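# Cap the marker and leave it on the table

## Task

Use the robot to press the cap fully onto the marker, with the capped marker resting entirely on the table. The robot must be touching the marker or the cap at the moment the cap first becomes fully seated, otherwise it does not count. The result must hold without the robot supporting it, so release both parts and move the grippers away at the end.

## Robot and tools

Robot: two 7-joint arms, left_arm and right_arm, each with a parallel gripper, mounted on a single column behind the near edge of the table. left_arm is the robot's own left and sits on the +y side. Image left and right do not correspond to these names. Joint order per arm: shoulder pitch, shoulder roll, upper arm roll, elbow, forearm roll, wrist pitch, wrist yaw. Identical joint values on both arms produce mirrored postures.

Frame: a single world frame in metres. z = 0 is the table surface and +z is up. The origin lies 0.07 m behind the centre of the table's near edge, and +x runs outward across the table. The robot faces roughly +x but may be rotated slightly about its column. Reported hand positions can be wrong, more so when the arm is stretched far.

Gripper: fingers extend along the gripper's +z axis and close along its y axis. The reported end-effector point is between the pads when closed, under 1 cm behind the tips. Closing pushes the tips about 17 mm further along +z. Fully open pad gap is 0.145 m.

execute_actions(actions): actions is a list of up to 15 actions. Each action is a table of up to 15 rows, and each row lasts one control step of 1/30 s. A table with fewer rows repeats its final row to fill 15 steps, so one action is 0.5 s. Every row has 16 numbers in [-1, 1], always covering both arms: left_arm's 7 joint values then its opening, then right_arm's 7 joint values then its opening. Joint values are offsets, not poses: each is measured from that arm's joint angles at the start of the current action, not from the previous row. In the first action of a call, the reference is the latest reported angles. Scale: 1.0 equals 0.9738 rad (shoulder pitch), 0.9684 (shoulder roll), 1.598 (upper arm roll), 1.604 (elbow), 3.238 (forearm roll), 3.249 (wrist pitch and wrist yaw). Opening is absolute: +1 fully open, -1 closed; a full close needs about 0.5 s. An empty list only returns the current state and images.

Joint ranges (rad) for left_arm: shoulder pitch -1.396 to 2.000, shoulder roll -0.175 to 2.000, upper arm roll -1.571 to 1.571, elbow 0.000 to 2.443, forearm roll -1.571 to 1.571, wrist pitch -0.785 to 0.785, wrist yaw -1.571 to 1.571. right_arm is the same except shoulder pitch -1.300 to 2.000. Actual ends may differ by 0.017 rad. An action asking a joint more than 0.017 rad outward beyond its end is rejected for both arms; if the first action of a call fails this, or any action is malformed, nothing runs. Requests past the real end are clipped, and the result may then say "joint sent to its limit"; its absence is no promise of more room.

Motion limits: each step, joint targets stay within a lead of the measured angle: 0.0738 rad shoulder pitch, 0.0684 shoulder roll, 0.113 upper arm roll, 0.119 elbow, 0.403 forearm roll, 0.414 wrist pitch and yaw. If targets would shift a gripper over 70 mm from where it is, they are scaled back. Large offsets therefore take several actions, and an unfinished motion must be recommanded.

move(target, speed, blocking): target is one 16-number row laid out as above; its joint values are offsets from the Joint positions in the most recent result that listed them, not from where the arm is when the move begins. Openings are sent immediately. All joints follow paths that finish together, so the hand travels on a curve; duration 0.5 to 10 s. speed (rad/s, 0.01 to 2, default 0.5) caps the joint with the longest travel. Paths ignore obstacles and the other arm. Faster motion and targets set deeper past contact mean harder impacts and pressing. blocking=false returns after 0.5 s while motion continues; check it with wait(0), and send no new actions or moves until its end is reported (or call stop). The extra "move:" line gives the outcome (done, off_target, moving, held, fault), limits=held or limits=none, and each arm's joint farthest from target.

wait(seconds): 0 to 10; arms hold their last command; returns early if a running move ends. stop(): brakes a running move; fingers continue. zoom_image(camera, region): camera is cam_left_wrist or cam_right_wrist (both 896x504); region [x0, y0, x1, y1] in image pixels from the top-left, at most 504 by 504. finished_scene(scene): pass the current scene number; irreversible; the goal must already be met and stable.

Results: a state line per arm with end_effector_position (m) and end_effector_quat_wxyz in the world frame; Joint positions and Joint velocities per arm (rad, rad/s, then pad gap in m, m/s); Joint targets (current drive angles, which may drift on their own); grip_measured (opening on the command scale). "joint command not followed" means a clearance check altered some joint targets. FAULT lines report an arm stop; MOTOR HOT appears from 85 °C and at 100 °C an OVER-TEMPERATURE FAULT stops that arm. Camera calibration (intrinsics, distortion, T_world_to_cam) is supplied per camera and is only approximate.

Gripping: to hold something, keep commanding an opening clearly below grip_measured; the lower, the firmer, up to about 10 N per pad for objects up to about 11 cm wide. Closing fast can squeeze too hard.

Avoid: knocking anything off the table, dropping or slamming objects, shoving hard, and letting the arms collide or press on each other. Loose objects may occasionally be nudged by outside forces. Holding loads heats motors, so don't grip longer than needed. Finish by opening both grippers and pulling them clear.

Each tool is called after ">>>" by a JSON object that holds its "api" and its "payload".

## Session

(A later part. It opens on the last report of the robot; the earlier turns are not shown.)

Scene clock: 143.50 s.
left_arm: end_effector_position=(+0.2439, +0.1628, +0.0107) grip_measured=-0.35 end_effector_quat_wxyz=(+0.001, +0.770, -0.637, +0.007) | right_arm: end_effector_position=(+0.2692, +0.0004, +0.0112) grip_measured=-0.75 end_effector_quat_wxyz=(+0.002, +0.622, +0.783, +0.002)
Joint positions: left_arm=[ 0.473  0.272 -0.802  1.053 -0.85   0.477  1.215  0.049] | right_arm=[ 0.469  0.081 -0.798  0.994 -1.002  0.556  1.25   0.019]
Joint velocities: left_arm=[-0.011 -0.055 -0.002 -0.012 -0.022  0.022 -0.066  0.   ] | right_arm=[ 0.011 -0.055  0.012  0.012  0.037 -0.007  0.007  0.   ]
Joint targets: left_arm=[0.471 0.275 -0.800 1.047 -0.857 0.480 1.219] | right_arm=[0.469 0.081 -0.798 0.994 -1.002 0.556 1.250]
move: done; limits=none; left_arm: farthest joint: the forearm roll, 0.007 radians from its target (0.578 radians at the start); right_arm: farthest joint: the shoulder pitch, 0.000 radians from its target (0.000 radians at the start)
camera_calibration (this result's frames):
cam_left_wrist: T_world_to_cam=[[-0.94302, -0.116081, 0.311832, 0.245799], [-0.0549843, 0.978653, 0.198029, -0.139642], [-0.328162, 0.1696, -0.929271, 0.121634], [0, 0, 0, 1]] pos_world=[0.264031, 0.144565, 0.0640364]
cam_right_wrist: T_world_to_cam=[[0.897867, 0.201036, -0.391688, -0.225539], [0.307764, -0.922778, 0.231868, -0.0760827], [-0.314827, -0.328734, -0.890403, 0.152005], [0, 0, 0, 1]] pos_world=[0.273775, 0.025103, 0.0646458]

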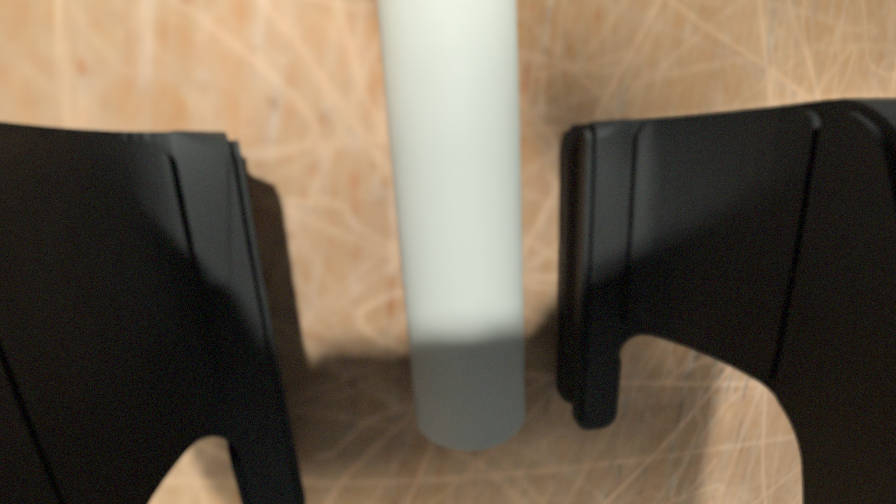

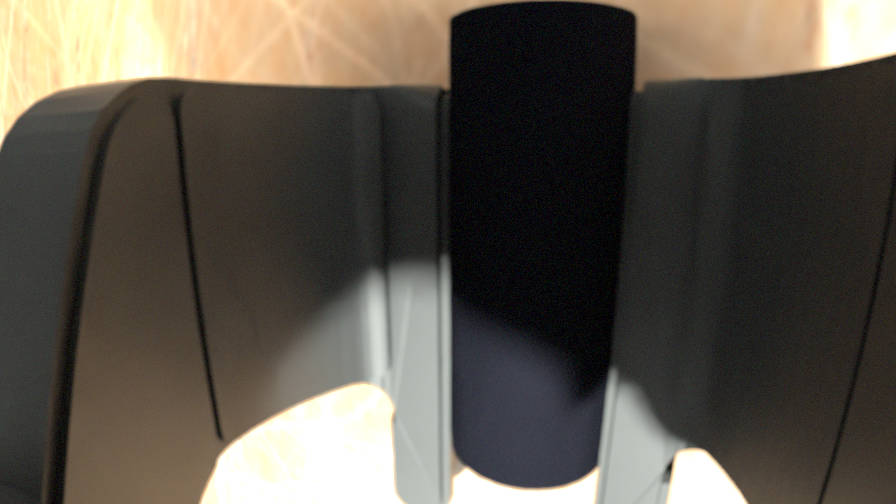

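>>> {"api": "execute_actions", "payload": {"actions": [[[0,0.004,0,0.003,-0.003,0.002,0.0095,-0.5,0,0,0,0,0,0,0,-1]]]}}

Scene clock: 145.90 s.
left_arm: end_effector_position=(+0.2409, +0.1646, +0.0112) grip_measured=-0.50 end_effector_quat_wxyz=(+0.004, +0.770, -0.637, -0.002) | right_arm: end_effector_position=(+0.2692, +0.0004, +0.0112) grip_measured=-0.75 end_effector_quat_wxyz=(+0.002, +0.622, +0.783, +0.002)
Joint positions: left_arm=[ 0.473  0.276 -0.802  1.056 -0.859  0.48   1.237  0.038] | right_arm=[ 0.469  0.081 -0.798  0.994 -1.002  0.556  1.25   0.019]
Joint velocities: left_arm=[ 0.011 -0.011 -0.017  0.007 -0.022 -0.007  0.007 -0.   ] | right_arm=[-0.011 -0.011 -0.027 -0.002 -0.051  0.007 -0.037 -0.   ]
Joint targets: left_arm=[0.473 0.277 -0.802 1.058 -0.860 0.483 1.246] | right_arm=[0.469 0.081 -0.798 0.994 -1.002 0.556 1.250]
camera_calibration (this result's frames):
cam_left_wrist: T_world_to_cam=[[-0.937498, -0.117968, 0.327386, 0.241911], [-0.0514112, 0.977416, 0.204976, -0.142407], [-0.344172, 0.175333, -0.92239, 0.123583], [0, 0, 0, 1]] pos_world=[0.262004, 0.14606, 0.0639839]
cam_right_wrist: T_world_to_cam=[[0.897867, 0.201036, -0.391688, -0.225539], [0.307764, -0.922778, 0.231868, -0.0760827], [-0.314827, -0.328734, -0.890403, 0.152005], [0, 0, 0, 1]] pos_world=[0.273775, 0.025103, 0.0646458]

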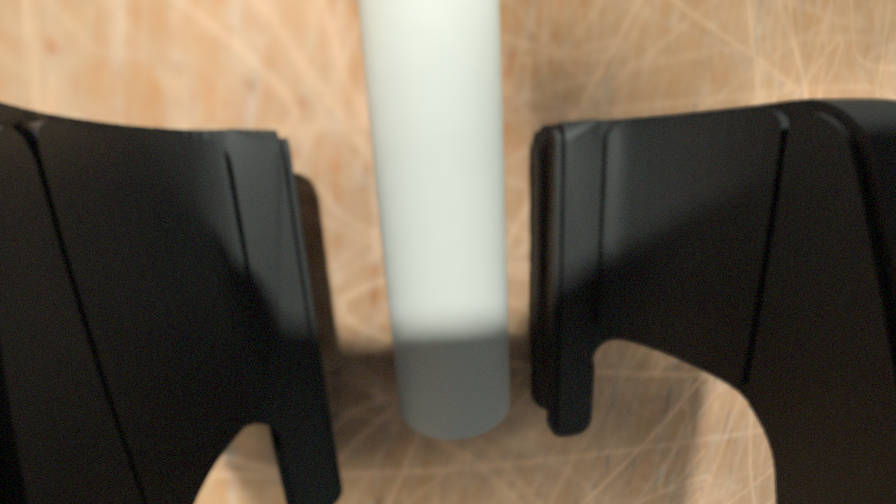

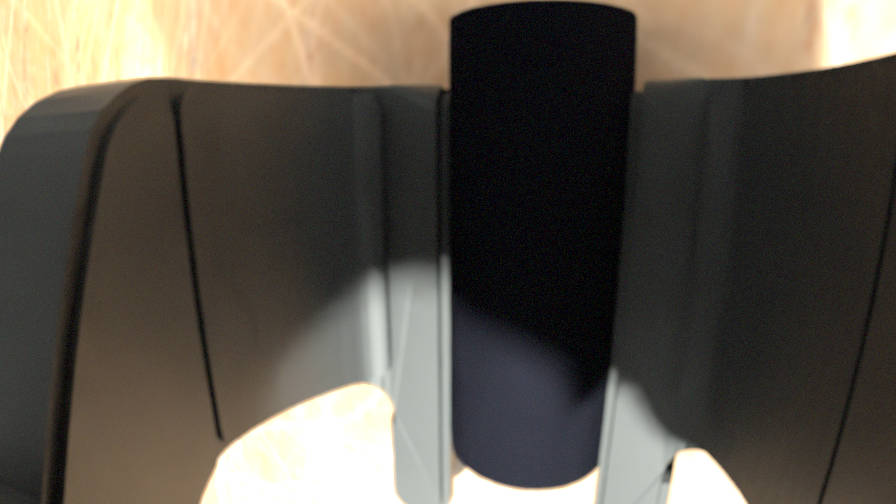

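>>> {"api": "execute_actions", "payload": {"actions": [[[0,0,0,0.001,0,0.001,0.003,-0.58,0,0,0,0,0,0,0,-1],[0,0,0,0.001,0,0.001,0.003,-0.63,0,0,0,0,0,0,0,-1],[0,0,0,0.001,0,0.001,0.003,-0.68,0,0,0,0,0,0,0,-1],[0,0,0,0.001,0,0.001,0.003,-0.72,0,0,0,0,0,0,0,-1],[0,0,0,0.001,0,0.001,0.003,-0.75,0,0,0,0,0,0,0,-1],[0,0,0,0.001,0,0.001,0.003,-0.78,0,0,0,0,0,0,0,-1],[0,0,0,0.001,0,0.001,0.003,-0.82,0,0,0,0,0,0,0,-1],[0,0,0,0.001,0,0.001,0.003,-0.87,0,0,0,0,0,0,0,-1],[0,0,0,0.001,0,0.001,0.003,-0.93,0,0,0,0,0,0,0,-1],[0,0,0,0.001,0,0.001,0.003,-1,0,0,0,0,0,0,0,-1]]]}}

>>> {"api": "move", "payload": {"target": [0.0113,-0.102,0,-0.0256,-0.0185,0.0155,0.005,-1,0,0,0,0,0,0,0,-1], "speed": 0.08}}

Scene clock: 149.63 s.
left_arm: end_effector_position=(+0.2404, +0.1645, +0.0112) grip_measured=-0.76 end_effector_quat_wxyz=(+0.006, +0.770, -0.637, -0.003) | right_arm: end_effector_position=(+0.2692, +0.0004, +0.0112) grip_measured=-0.75 end_effector_quat_wxyz=(+0.002, +0.622, +0.783, +0.002)
Joint positions: left_arm=[ 0.473  0.276 -0.802  1.056 -0.859  0.48   1.241  0.018] | right_arm=[ 0.469  0.081 -0.798  0.994 -1.002  0.556  1.25   0.019]
Joint velocities: left_arm=[ 0.077 -0.055 -0.002 -0.017 -0.037 -0.007  0.007 -0.   ] | right_arm=[-0.099 -0.055 -0.017 -0.002 -0.066 -0.022  0.007 -0.   ]
Joint targets: left_arm=[0.473 0.276 -0.802 1.058 -0.858 0.483 1.247] | right_arm=[0.469 0.081 -0.798 0.994 -1.002 0.556 1.250]
camera_calibration (this result's frames):
cam_left_wrist: T_world_to_cam=[[-0.936389, -0.117749, 0.330621, 0.241041], [-0.0507124, 0.977548, 0.20452, -0.142518], [-0.34728, 0.174743, -0.921337, 0.12425], [0, 0, 0, 1]] pos_world=[0.261631, 0.145989, 0.0639307]
cam_right_wrist: T_world_to_cam=[[0.897867, 0.201036, -0.391688, -0.225539], [0.307764, -0.922778, 0.231868, -0.0760827], [-0.314827, -0.328734, -0.890403, 0.152005], [0, 0, 0, 1]] pos_world=[0.273775, 0.025103, 0.0646458]

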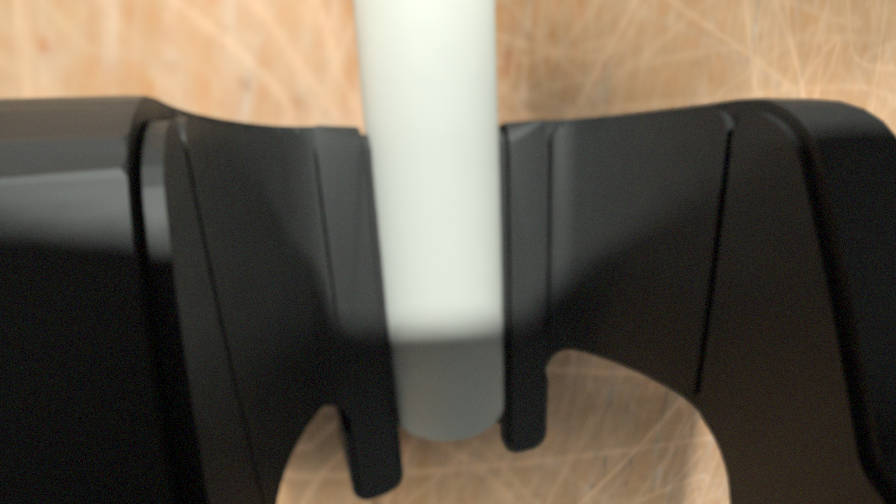

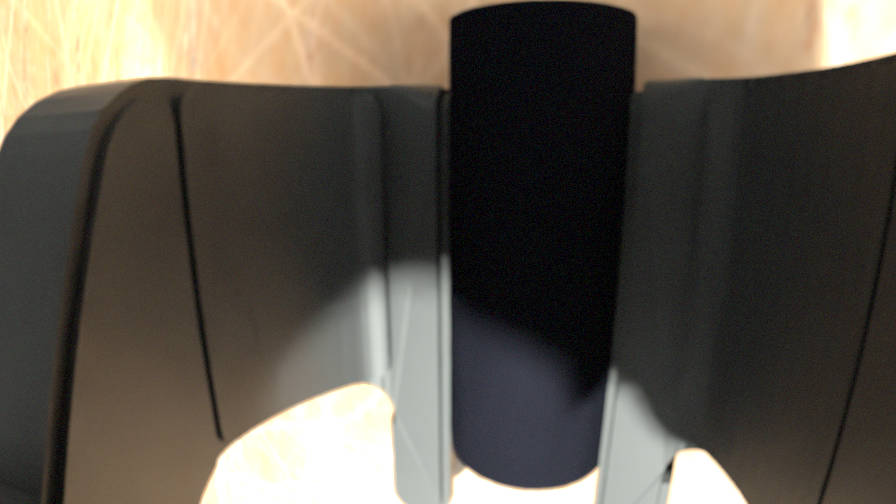

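Scene clock: 151.13 s.
left_arm: end_effector_position=(+0.2451, +0.1483, +0.0115) grip_measured=-0.76 end_effector_quat_wxyz=(-0.007, +0.773, -0.634, -0.019) | right_arm: end_effector_position=(+0.2713, -0.0020, +0.0113) grip_measured=-0.75 end_effector_quat_wxyz=(+0.008, +0.622, +0.783, +0.001)
Joint positions: left_arm=[ 0.486  0.195 -0.801  1.016 -0.947  0.534  1.27   0.018] | right_arm=[ 0.47   0.084 -0.798  0.994 -1.013  0.558  1.25   0.019]
Joint velocities: left_arm=[-0.033 -0.011  0.002  0.002 -0.037 -0.022 -0.051 -0.   ] | right_arm=[ 0.011 -0.011  0.012  0.002 -0.051 -0.022 -0.051  0.   ]
Joint targets: left_arm=[0.485 0.177 -0.802 1.015 -0.918 0.530 1.257] | right_arm=[0.469 0.081 -0.798 0.994 -1.003 0.556 1.250]
move: off_target (left_arm, right_arm); limits=none; left_arm: farthest joint: the forearm roll, 0.028 radians from its target (0.060 radians at the start); right_arm: farthest joint: the forearm roll, 0.011 radians from its target (0.000 radians at the start)
camera_calibration (this result's frames):
cam_left_wrist: T_world_to_cam=[[-0.932595, -0.139368, 0.33293, 0.24572], [-0.057442, 0.967995, 0.244307, -0.123874], [-0.356324, 0.208715, -0.910753, 0.126116], [0, 0, 0, 1]] pos_world=[0.266979, 0.127833, 0.063316]
cam_right_wrist: T_world_to_cam=[[0.901385, 0.197045, -0.385588, -0.227876], [0.305368, -0.920599, 0.243407, -0.0784173], [-0.30701, -0.33715, -0.889986, 0.14981], [0, 0, 0, 1]] pos_world=[0.275343, 0.0232193, 0.0645498]

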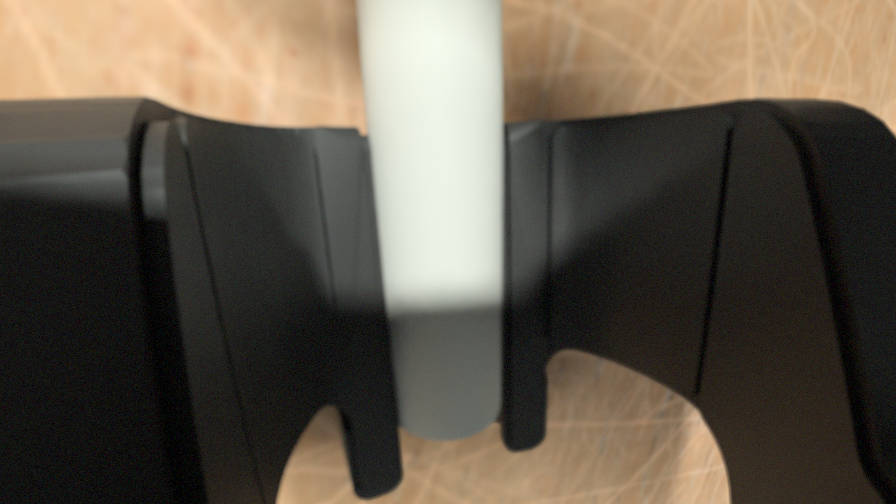

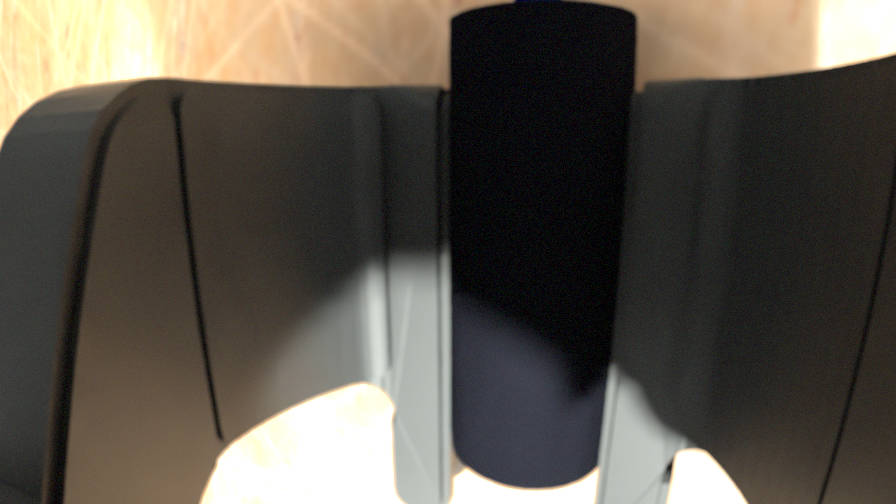

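>>> {"api": "move", "payload": {"target": [-0.0133,0.0836,0,0.025,0.027,-0.0166,-0.009,-1,0,-0.003,0,0,0.003,0,0,-1], "speed": 0.15}}

Scene clock: 152.97 s.
left_arm: end_effector_position=(+0.2403, +0.1665, +0.0115) grip_measured=-0.76 end_effector_quat_wxyz=(+0.005, +0.772, -0.635, -0.007) | right_arm: end_effector_position=(+0.2703, -0.0007, +0.0114) grip_measured=-0.75 end_effector_quat_wxyz=(+0.005, +0.623, +0.782, +0.002)
Joint positions: left_arm=[ 0.477  0.277 -0.801  1.053 -0.864  0.484  1.247  0.018] | right_arm=[ 0.47   0.083 -0.798  0.994 -1.005  0.558  1.25   0.019]
Joint velocities: left_arm=[ 0.011 -0.077 -0.002 -0.012  0.007  0.022  0.066 -0.   ] | right_arm=[-0.055  0.011  0.002 -0.002 -0.037 -0.081 -0.022 -0.   ]
Joint targets: left_arm=[0.473 0.276 -0.801 1.056 -0.860 0.480 1.241] | right_arm=[0.470 0.081 -0.798 0.994 -1.003 0.558 1.250]
move: done; limits=none; left_arm: farthest joint: the wrist yaw, 0.007 radians from its target (0.029 radians at the start); right_arm: farthest joint: the forearm roll, 0.002 radians from its target (0.009 radians at the start)
camera_calibration (this result's frames):
cam_left_wrist: T_world_to_cam=[[-0.934103, -0.125451, 0.334236, 0.24179], [-0.0553125, 0.975777, 0.21166, -0.143273], [-0.352693, 0.179225, -0.918415, 0.124735], [0, 0, 0, 1]] pos_world=[0.261925, 0.147779, 0.0640689]
cam_right_wrist: T_world_to_cam=[[0.899631, 0.198054, -0.389151, -0.226703], [0.305341, -0.922427, 0.236422, -0.0768234], [-0.312139, -0.331516, -0.890318, 0.151419], [0, 0, 0, 1]] pos_world=[0.27467, 0.0242332, 0.0647518]

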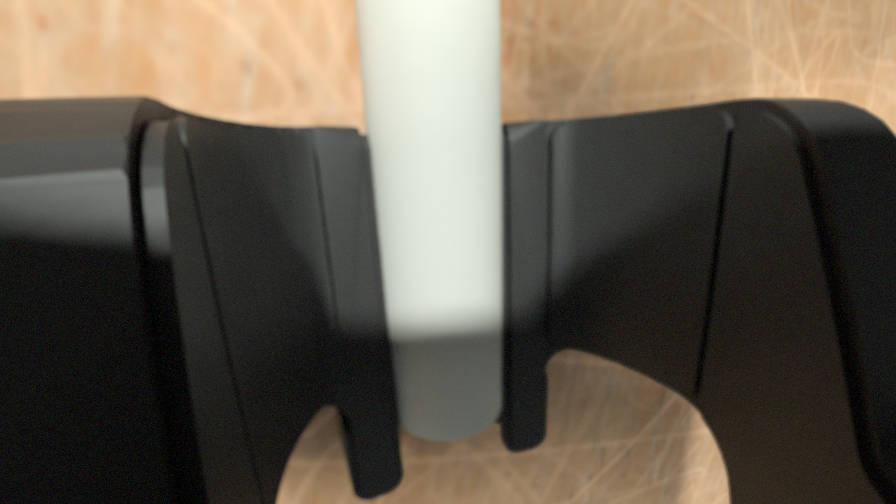

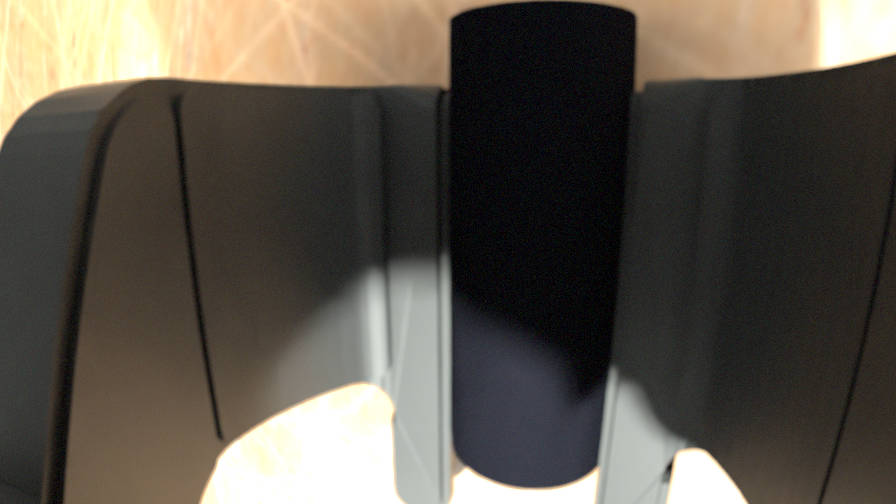

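>>> {"api": "move", "payload": {"target": [0,0,0,0,0,0,0,-1,-0.05,-0.06,0.31,0.23,0.05,-0.14,-0.32,-1], "speed": 1.0}}

Scene clock: 170.33 s.
left_arm: end_effector_position=(+0.2403, +0.1665, +0.0115) grip_measured=-0.76 end_effector_quat_wxyz=(+0.005, +0.772, -0.635, -0.007) | right_arm: end_effector_position=(+0.4419, +0.0420, +0.2569) grip_measured=-0.75 end_effector_quat_wxyz=(+0.157, +0.529, +0.497, +0.670)
Joint positions: left_arm=[ 0.477  0.277 -0.801  1.053 -0.864  0.484  1.247  0.018] | right_arm=[ 0.424  0.026 -0.304  1.359 -0.845  0.106  0.217  0.019]
Joint velocities: left_arm=[-0.033  0.011 -0.012 -0.007 -0.007 -0.037  0.051 -0.   ] | right_arm=[ 0.011  0.055 -0.012 -0.012  0.051  0.007  0.007 -0.   ]
Joint targets: left_arm=[0.477 0.277 -0.801 1.053 -0.864 0.484 1.247] | right_arm=[0.422 0.024 -0.303 1.362 -0.843 0.103 0.210]
move: done; limits=none; left_arm: farthest joint: the shoulder pitch, 0.000 radians from its target (0.000 radians at the start); right_arm: farthest joint: the wrist yaw, 0.006 radians from its target (1.040 radians at the start)
camera_calibration (this result's frames):
cam_left_wrist: T_world_to_cam=[[-0.934103, -0.125451, 0.334236, 0.24179], [-0.0553125, 0.975777, 0.21166, -0.143273], [-0.352693, 0.179225, -0.918415, 0.124735], [0, 0, 0, 1]] pos_world=[0.261925, 0.147779, 0.0640689]
cam_right_wrist: T_world_to_cam=[[0.635136, -0.227319, 0.738192, -0.448907], [0.206994, -0.870662, -0.446208, 0.0688168], [0.744148, 0.436204, -0.505935, -0.160019], [0, 0, 0, 1]] pos_world=[0.38995, 0.027672, 0.281127]

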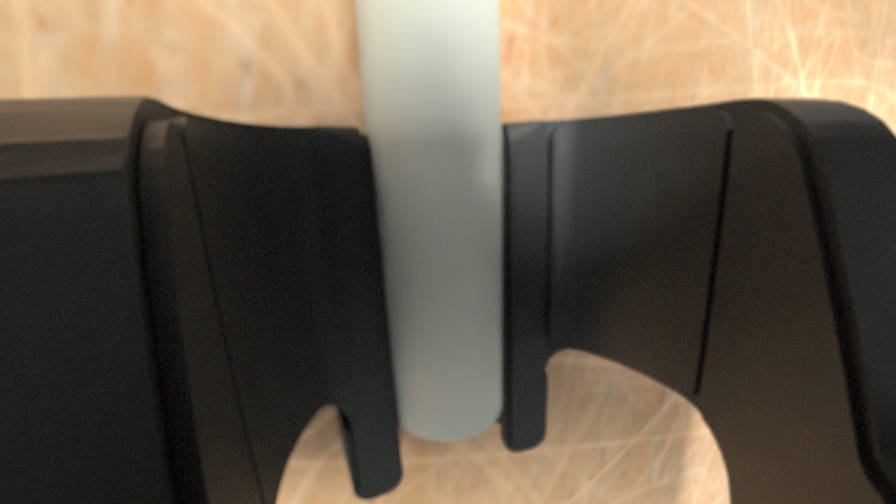

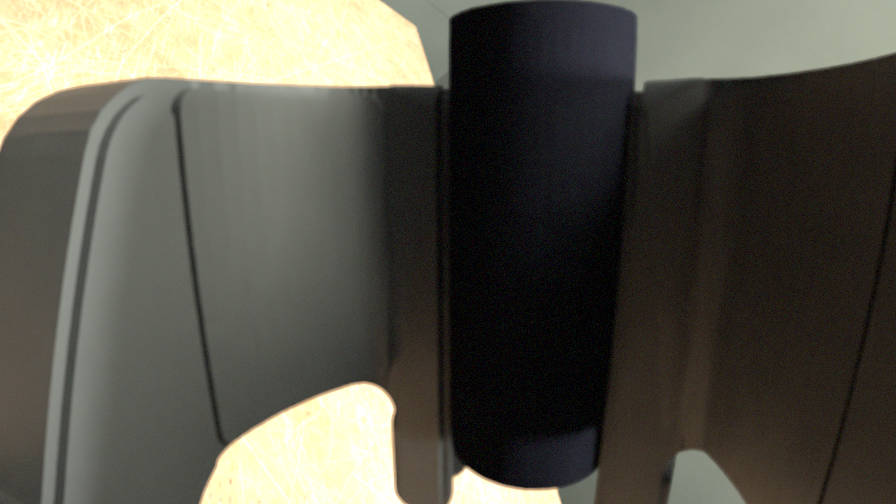

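>>> {"api": "move", "payload": {"target": [0.008,-0.103,0,-0.024,-0.017,0.014,0.003,-1,-0.164,-0.181,0.101,-0.082,0.717,-0.089,-0.5315,-1], "speed": 1.5}}

Scene clock: 175.40 s.
left_arm: end_effector_position=(+0.2464, +0.1357, +0.0116) grip_measured=-0.76 end_effector_quat_wxyz=(+0.005, +0.771, -0.637, -0.003) | right_arm: end_effector_position=(+0.2746, -0.0261, +0.0419) grip_measured=-0.75 end_effector_quat_wxyz=(-0.003, +0.775, -0.632, +0.005)
Joint positions: left_arm=[ 0.482  0.179 -0.801  1.019 -0.919  0.528  1.251  0.018] | right_arm=[ 0.266 -0.148 -0.145  1.23   1.475 -0.179 -1.504  0.019]
Joint velocities: left_arm=[-0.055 -0.077 -0.007  0.002  0.007  0.037  0.007  0.   ] | right_arm=[-0.011  0.033  0.002  0.002  0.051 -0.037  0.022 -0.   ]
Joint targets: left_arm=[0.484 0.177 -0.801 1.015 -0.919 0.530 1.257] | right_arm=[0.264 -0.150 -0.143 1.227 1.476 -0.183 -1.510]
move: done; limits=none; left_arm: farthest joint: the wrist yaw, 0.005 radians from its target (0.009 radians at the start); right_arm: farthest joint: the wrist yaw, 0.005 radians from its target (1.727 radians at the start)
camera_calibration (this result's frames):
cam_left_wrist: T_world_to_cam=[[-0.936803, -0.119518, 0.328808, 0.243485], [-0.0526843, 0.977314, 0.205139, -0.113607], [-0.345867, 0.174852, -0.921848, 0.131429], [0, 0, 0, 1]] pos_world=[0.267569, 0.11715, 0.0644023]
cam_right_wrist: T_world_to_cam=[[-0.89612, -0.177, -0.406989, 0.27042], [-0.286975, 0.930619, 0.227143, 0.102653], [0.338547, 0.320343, -0.884741, 0.00964033], [0, 0, 0, 1]] pos_world=[0.268524, -0.0507544, 0.0952703]

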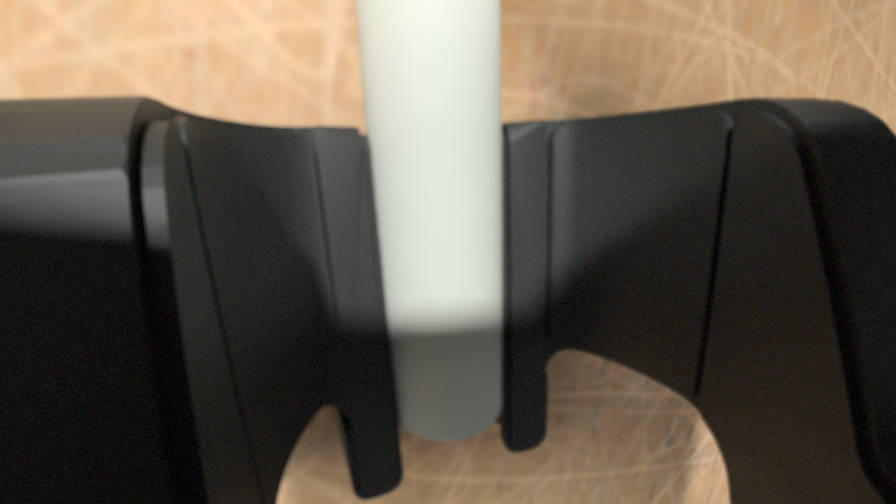

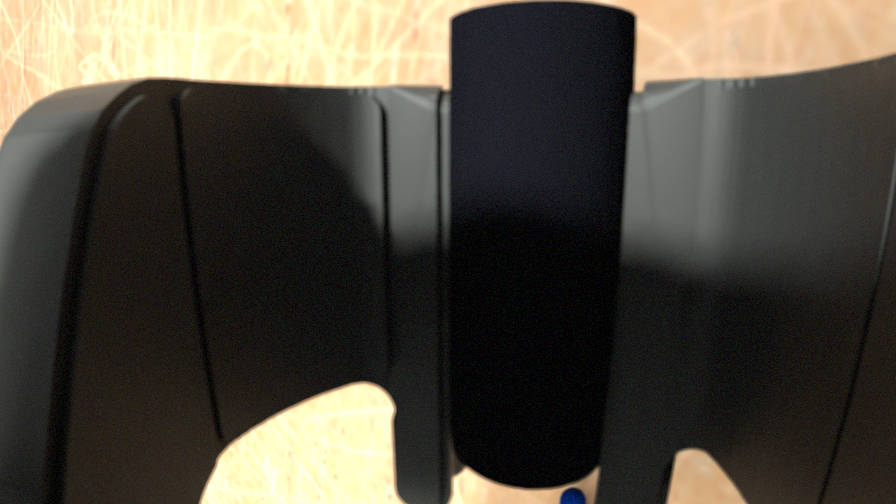

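>>> {"api": "move", "payload": {"target": [0,0,0,0,0,0,0,-1,0.014,-0.006,0.016,-0.099,0.005,0,0.044,-1], "speed": 0.2}}

Scene clock: 179.43 s.
left_arm: end_effector_position=(+0.2464, +0.1357, +0.0116) grip_measured=-0.76 end_effector_quat_wxyz=(+0.005, +0.771, -0.637, -0.003) | right_arm: end_effector_position=(+0.2717, -0.0272, +0.0125) grip_measured=-0.75 end_effector_quat_wxyz=(+0.002, +0.773, -0.634, +0.001)
Joint positions: left_arm=[ 0.482  0.179 -0.801  1.019 -0.919  0.528  1.251  0.018] | right_arm=[ 0.279 -0.153 -0.122  1.076  1.489 -0.179 -1.374  0.019]
Joint velocities: left_arm=[ 0.055 -0.011  0.002 -0.002  0.022 -0.022  0.022 -0.   ] | right_arm=[ 0.055  0.033 -0.007 -0.007  0.051  0.022 -0.051 -0.   ]
Joint targets: left_arm=[0.482 0.179 -0.801 1.019 -0.919 0.528 1.251] | right_arm=[0.279 -0.154 -0.120 1.071 1.491 -0.179 -1.361]
move: off_target (right_arm); limits=none; left_arm: farthest joint: the shoulder pitch, 0.000 radians from its target (0.000 radians at the start); right_arm: farthest joint: the wrist yaw, 0.013 radians from its target (0.143 radians at the start)
camera_calibration (this result's frames):
cam_left_wrist: T_world_to_cam=[[-0.936803, -0.119518, 0.328808, 0.243485], [-0.0526843, 0.977314, 0.205139, -0.113607], [-0.345867, 0.174852, -0.921848, 0.131429], [0, 0, 0, 1]] pos_world=[0.267569, 0.11715, 0.0644023]
cam_right_wrist: T_world_to_cam=[[-0.902147, -0.173714, -0.394912, 0.257246], [-0.279117, 0.932987, 0.22722, 0.107405], [0.328976, 0.315212, -0.890178, -0.0125118], [0, 0, 0, 1]] pos_world=[0.266168, -0.0515766, 0.0660471]

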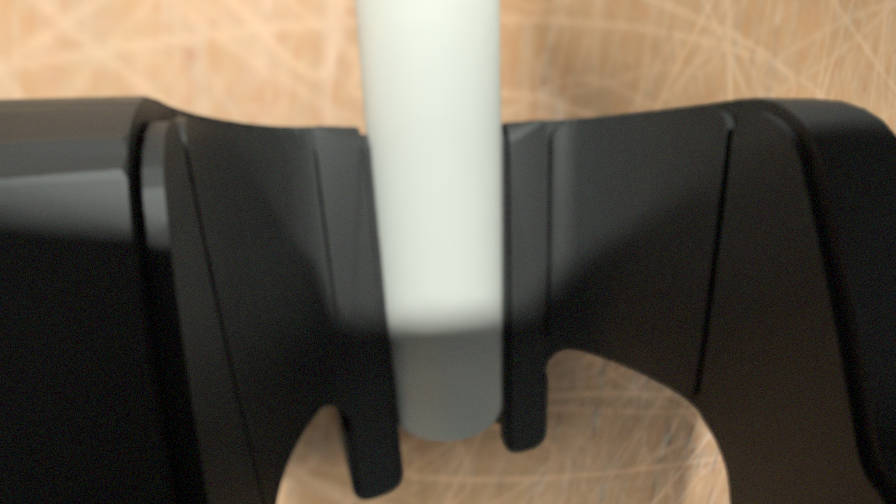

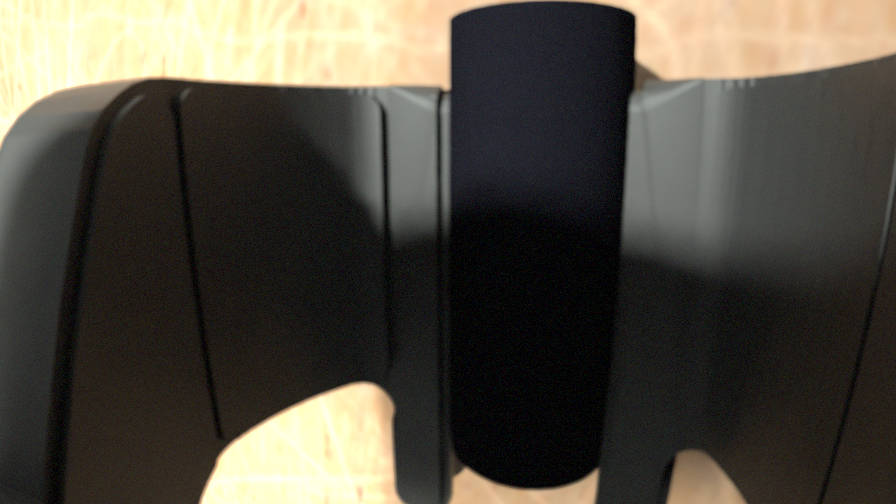

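>>> {"api": "move", "payload": {"target": [0.0175,-0.109,0,-0.041,-0.0155,0.013,0,-1,0,0,0,0,0,0,0,-1], "speed": 0.12}}

Scene clock: 182.33 s.
left_arm: end_effector_position=(+0.2514, +0.1044, +0.0118) grip_measured=-0.76 end_effector_quat_wxyz=(+0.008, +0.771, -0.637, -0.002) | right_arm: end_effector_position=(+0.2717, -0.0272, +0.0125) grip_measured=-0.75 end_effector_quat_wxyz=(+0.002, +0.773, -0.634, +0.001)
Joint positions: left_arm=[ 0.496  0.073 -0.801  0.956 -0.967  0.566  1.251  0.018] | right_arm=[ 0.279 -0.153 -0.122  1.076  1.489 -0.179 -1.374  0.019]
Joint velocities: left_arm=[-0.033  0.033 -0.007  0.012  0.051 -0.007  0.007 -0.   ] | right_arm=[-0.055  0.055 -0.012  0.002  0.037 -0.066  0.007  0.   ]
Joint targets: left_arm=[0.499 0.073 -0.801 0.953 -0.969 0.570 1.251] | right_arm=[0.279 -0.153 -0.122 1.076 1.489 -0.179 -1.374]
move: done; limits=none; left_arm: farthest joint: the wrist pitch, 0.004 radians from its target (0.043 radians at the start); right_arm: farthest joint: the shoulder pitch, 0.000 radians from its target (0.000 radians at the start)
camera_calibration (this result's frames):
cam_left_wrist: T_world_to_cam=[[-0.935882, -0.11696, 0.332332, 0.24386], [-0.0514333, 0.978538, 0.199543, -0.0832036], [-0.348538, 0.169656, -0.921812, 0.139984], [0, 0, 0, 1]] pos_world=[0.272735, 0.0861907, 0.0645994]
cam_right_wrist: T_world_to_cam=[[-0.902147, -0.173714, -0.394912, 0.257246], [-0.279117, 0.932987, 0.22722, 0.107405], [0.328976, 0.315212, -0.890178, -0.0125118], [0, 0, 0, 1]] pos_world=[0.266168, -0.0515766, 0.0660471]

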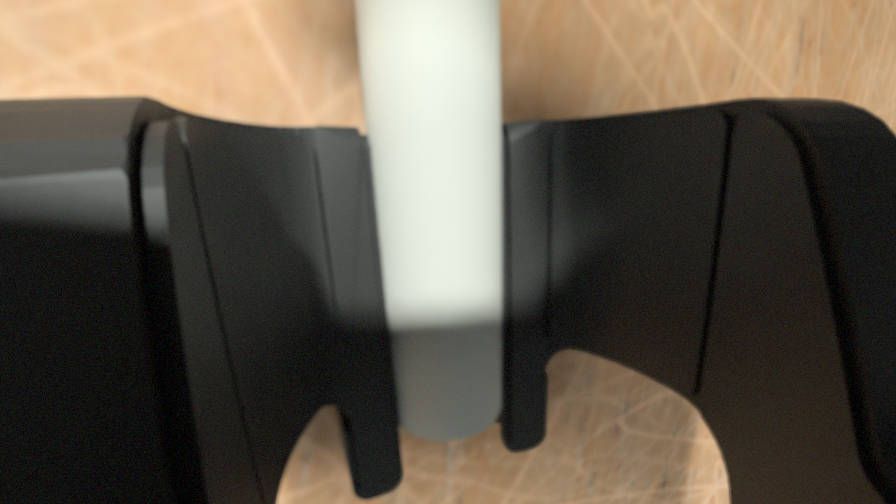

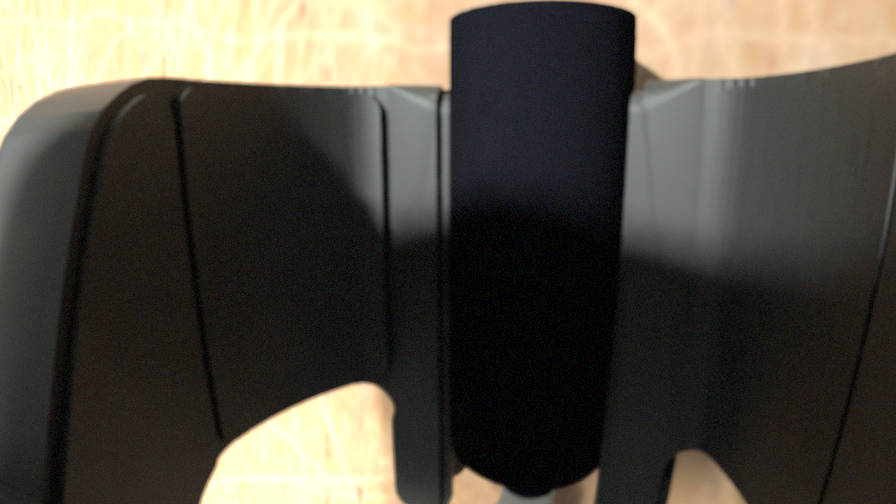

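>>> {"api": "move", "payload": {"target": [0.0225,-0.094,0,-0.048,-0.010,0.0095,-0.007,-1,0,0,0,0,0,0,0,-1], "speed": 0.08}}

Scene clock: 187.07 s.
left_arm: end_effector_position=(+0.2567, +0.0824, +0.0114) grip_measured=-0.76 end_effector_quat_wxyz=(+0.004, +0.772, -0.636, -0.004) | right_arm: end_effector_position=(+0.2717, -0.0272, +0.0125) grip_measured=-0.75 end_effector_quat_wxyz=(+0.002, +0.773, -0.634, +0.001)
Joint positions: left_arm=[ 0.515 -0.016 -0.801  0.881 -1.005  0.597  1.234  0.018] | right_arm=[ 0.279 -0.153 -0.122  1.076  1.489 -0.179 -1.374  0.019]
Joint velocities: left_arm=[ 0.011 -0.033 -0.007 -0.017 -0.007 -0.037  0.007 -0.   ] | right_arm=[ 0.033 -0.055  0.002 -0.002  0.007  0.051 -0.051 -0.   ]
Joint targets: left_arm=[0.518 -0.019 -0.801 0.879 -1.000 0.598 1.229] | right_arm=[0.279 -0.153 -0.122 1.076 1.489 -0.179 -1.374]
move: done; limits=none; left_arm: farthest joint: the wrist yaw, 0.006 radians from its target (0.023 radians at the start); right_arm: farthest joint: the shoulder pitch, 0.000 radians from its target (0.000 radians at the start)
camera_calibration (this result's frames):
cam_left_wrist: T_world_to_cam=[[-0.936529, -0.12306, 0.328282, 0.247029], [-0.0552603, 0.976482, 0.208397, -0.0603058], [-0.346207, 0.177029, -0.921304, 0.144042], [0, 0, 0, 1]] pos_world=[0.277886, 0.0637874, 0.0641789]
cam_right_wrist: T_world_to_cam=[[-0.902295, -0.173742, -0.394561, 0.257224], [-0.279031, 0.933004, 0.227255, 0.107376], [0.328644, 0.315145, -0.890324, -0.0123974], [0, 0, 0, 1]] pos_world=[0.266127, -0.0515848, 0.0660512]

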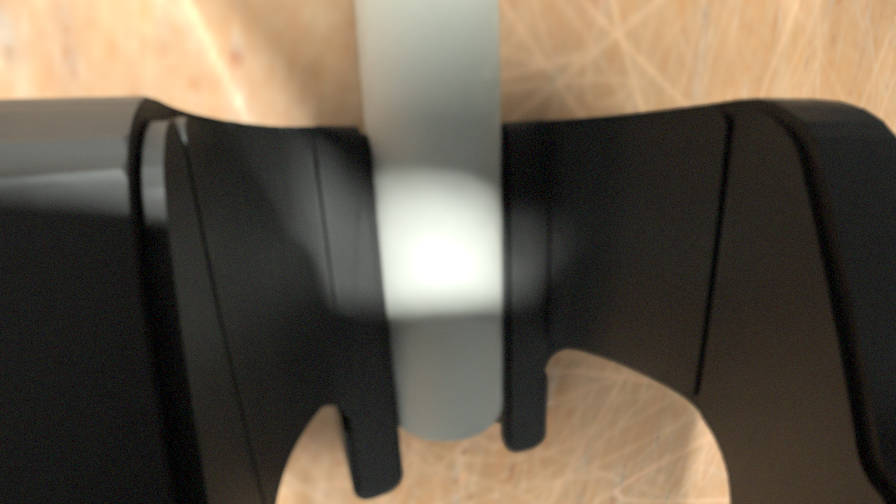

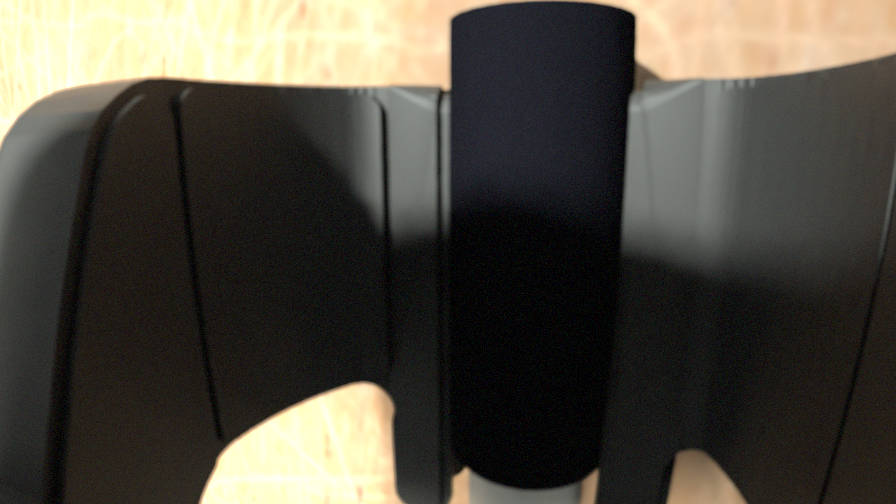

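Going in. Continue.

>>> {"api": "move", "payload": {"target": [0.033,-0.102,0,-0.063,-0.003,0.007,-0.0115,-1,0,0,0,0,0,0,0,-1], "speed": 0.08}}

Scene clock: 189.40 s.
left_arm: end_effector_position=(+0.2616, +0.0621, +0.0113) grip_measured=-0.76 end_effector_quat_wxyz=(+0.000, +0.773, -0.635, -0.009) | right_arm: end_effector_position=(+0.2731, -0.0307, +0.0125) grip_measured=-0.75 end_effector_quat_wxyz=(+0.006, +0.773, -0.634, +0.008)
Joint positions: left_arm=[ 0.545 -0.106 -0.801  0.782 -1.028  0.622  1.21   0.018] | right_arm=[ 0.28  -0.149 -0.122  1.076  1.476 -0.18  -1.374  0.019]
Joint velocities: left_arm=[-0.033 -0.011 -0.017 -0.012 -0.007 -0.037 -0.007 -0.   ] | right_arm=[ 0.011 -0.033 -0.017 -0.007  0.066  0.022  0.037  0.   ]
Joint targets: left_arm=[0.547 -0.114 -0.801 0.780 -1.015 0.620 1.197] | right_arm=[0.279 -0.153 -0.122 1.076 1.489 -0.179 -1.374]
move: off_target (left_arm, right_arm); limits=none; left_arm: farthest joint: the wrist yaw, 0.014 radians from its target (0.037 radians at the start); right_arm: farthest joint: the forearm roll, 0.013 radians from its target (0.000 radians at the start)
camera_calibration (this result's frames):
cam_left_wrist: T_world_to_cam=[[-0.934919, -0.12955, 0.330368, 0.249137], [-0.0572565, 0.973852, 0.219851, -0.0396253], [-0.350211, 0.186627, -0.91789, 0.149596], [0, 0, 0, 1]] pos_world=[0.283045, 0.0429461, 0.0637173]
cam_right_wrist: T_world_to_cam=[[-0.899725, -0.180459, -0.397403, 0.25706], [-0.281153, 0.936074, 0.211467, 0.111901], [0.333838, 0.301994, -0.892946, -0.0135944], [0, 0, 0, 1]] pos_world=[0.267283, -0.0542535, 0.066354]

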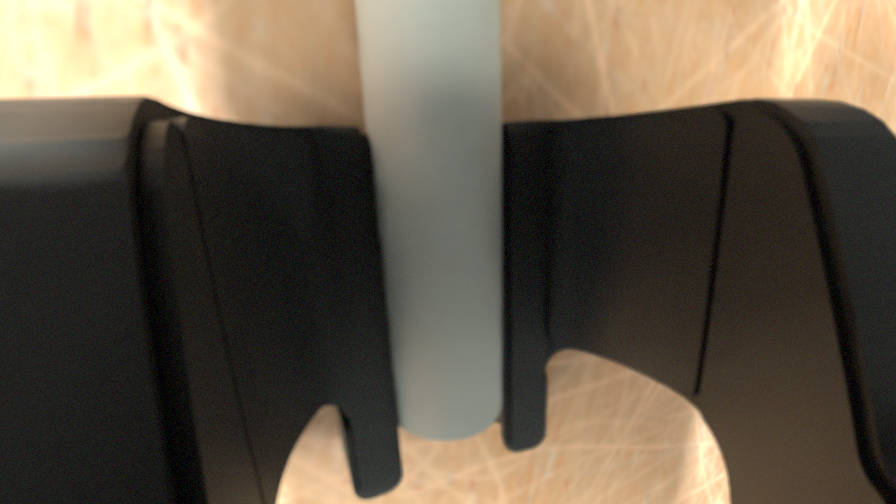

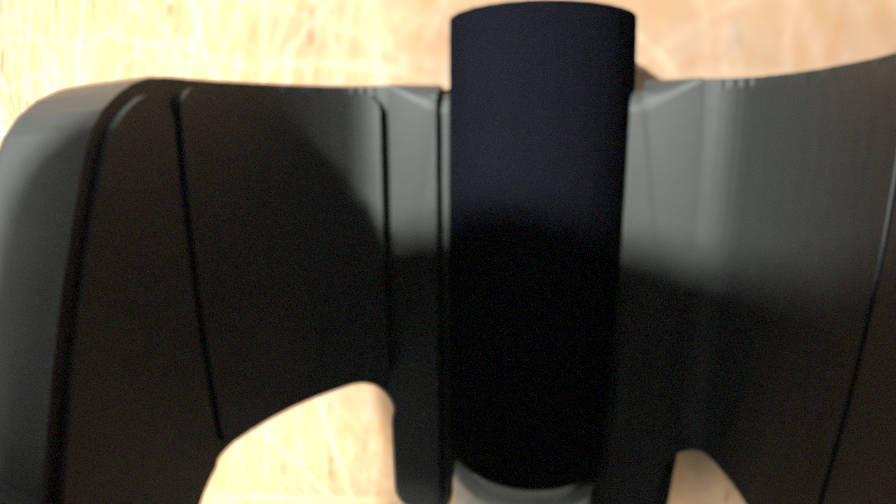

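>>> {"api": "execute_actions", "payload": {"actions": [[[0.002,-0.010,0,-0.001,0.005,0,-0.005,-1,0,-0.005,0,0,0.005,0,0,-1],[0.002,-0.012,0,-0.002,0.006,0,-0.006,-1,0,-0.006,0,0,0.006,0,0,-1],[0.002,-0.015,0,-0.002,0.007,0,-0.007,-1,0,-0.008,0,0,0.007,0,0,-1],[0.003,-0.018,0,-0.003,0.008,0,-0.008,-1,0,-0.010,0,0,0.008,0,0,-1],[0.003,-0.021,0,-0.003,0.009,0,-0.009,-1,0,-0.012,0,0,0.009,0,0,-1],[0.003,-0.024,0,-0.004,0.010,0,-0.010,-1,0,-0.014,0,0,0.010,0,0,-1],[0.003,-0.027,0,-0.004,0.011,0,-0.010,-1,0,-0.016,0,0,0.011,0,0,-1],[0.004,-0.030,0,-0.005,0.012,0,-0.011,-1,0,-0.018,0,0,0.012,0,0,-1],[0.004,-0.033,0,-0.005,0.013,0,-0.011,-1,0,-0.020,0,0,0.013,0,0,-1]]]}}

Scene clock: 193.03 s.
left_arm: end_effector_position=(+0.2631, +0.0572, +0.0115) grip_measured=-0.76 end_effector_quat_wxyz=(-0.001, +0.775, -0.632, -0.004) | right_arm: end_effector_position=(+0.2738, -0.0307, +0.0126) grip_measured=-0.75 end_effector_quat_wxyz=(+0.005, +0.770, -0.638, +0.009)
Joint positions: left_arm=[ 0.547 -0.12  -0.801  0.771 -1.021  0.632  1.194  0.018] | right_arm=[ 0.28  -0.151 -0.119  1.076  1.476 -0.186 -1.371  0.019]
Joint velocities: left_arm=[-0.077  0.011 -0.007  0.002 -0.007  0.007  0.051 -0.   ] | right_arm=[ 0.033 -0.055 -0.022 -0.012 -0.022 -0.037 -0.007  0.   ]
Joint targets: left_arm=[0.549 -0.138 -0.801 0.774 -0.985 0.622 1.175] | right_arm=[0.280 -0.169 -0.122 1.076 1.518 -0.180 -1.374]
camera_calibration (this result's frames):
cam_left_wrist: T_world_to_cam=[[-0.936781, -0.134917, 0.32286, 0.250718], [-0.0662638, 0.974383, 0.214911, -0.0324308], [-0.343584, 0.179931, -0.921724, 0.14993], [0, 0, 0, 1]] pos_world=[0.284233, 0.0384492, 0.0642167]
cam_right_wrist: T_world_to_cam=[[-0.900167, -0.17191, -0.400184, 0.258123], [-0.273434, 0.938235, 0.212012, 0.110027], [0.339019, 0.30027, -0.891574, -0.0152059], [0, 0, 0, 1]] pos_world=[0.267593, -0.054291, 0.0664123]

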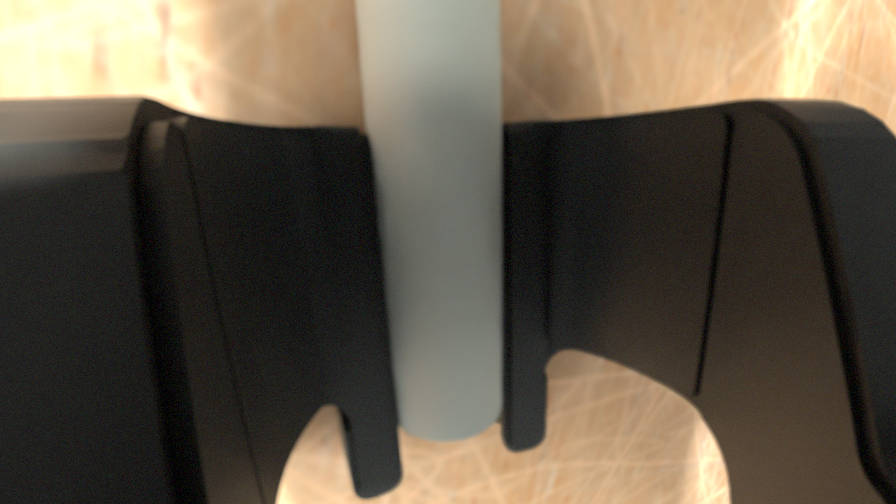

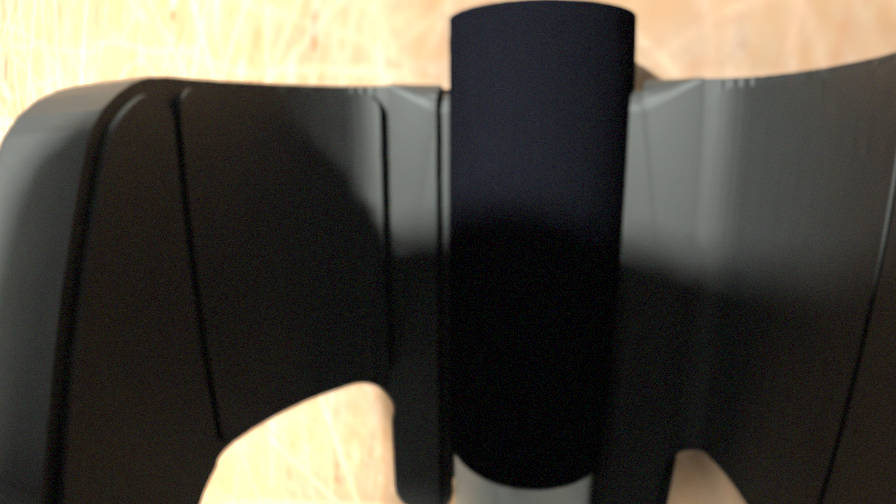

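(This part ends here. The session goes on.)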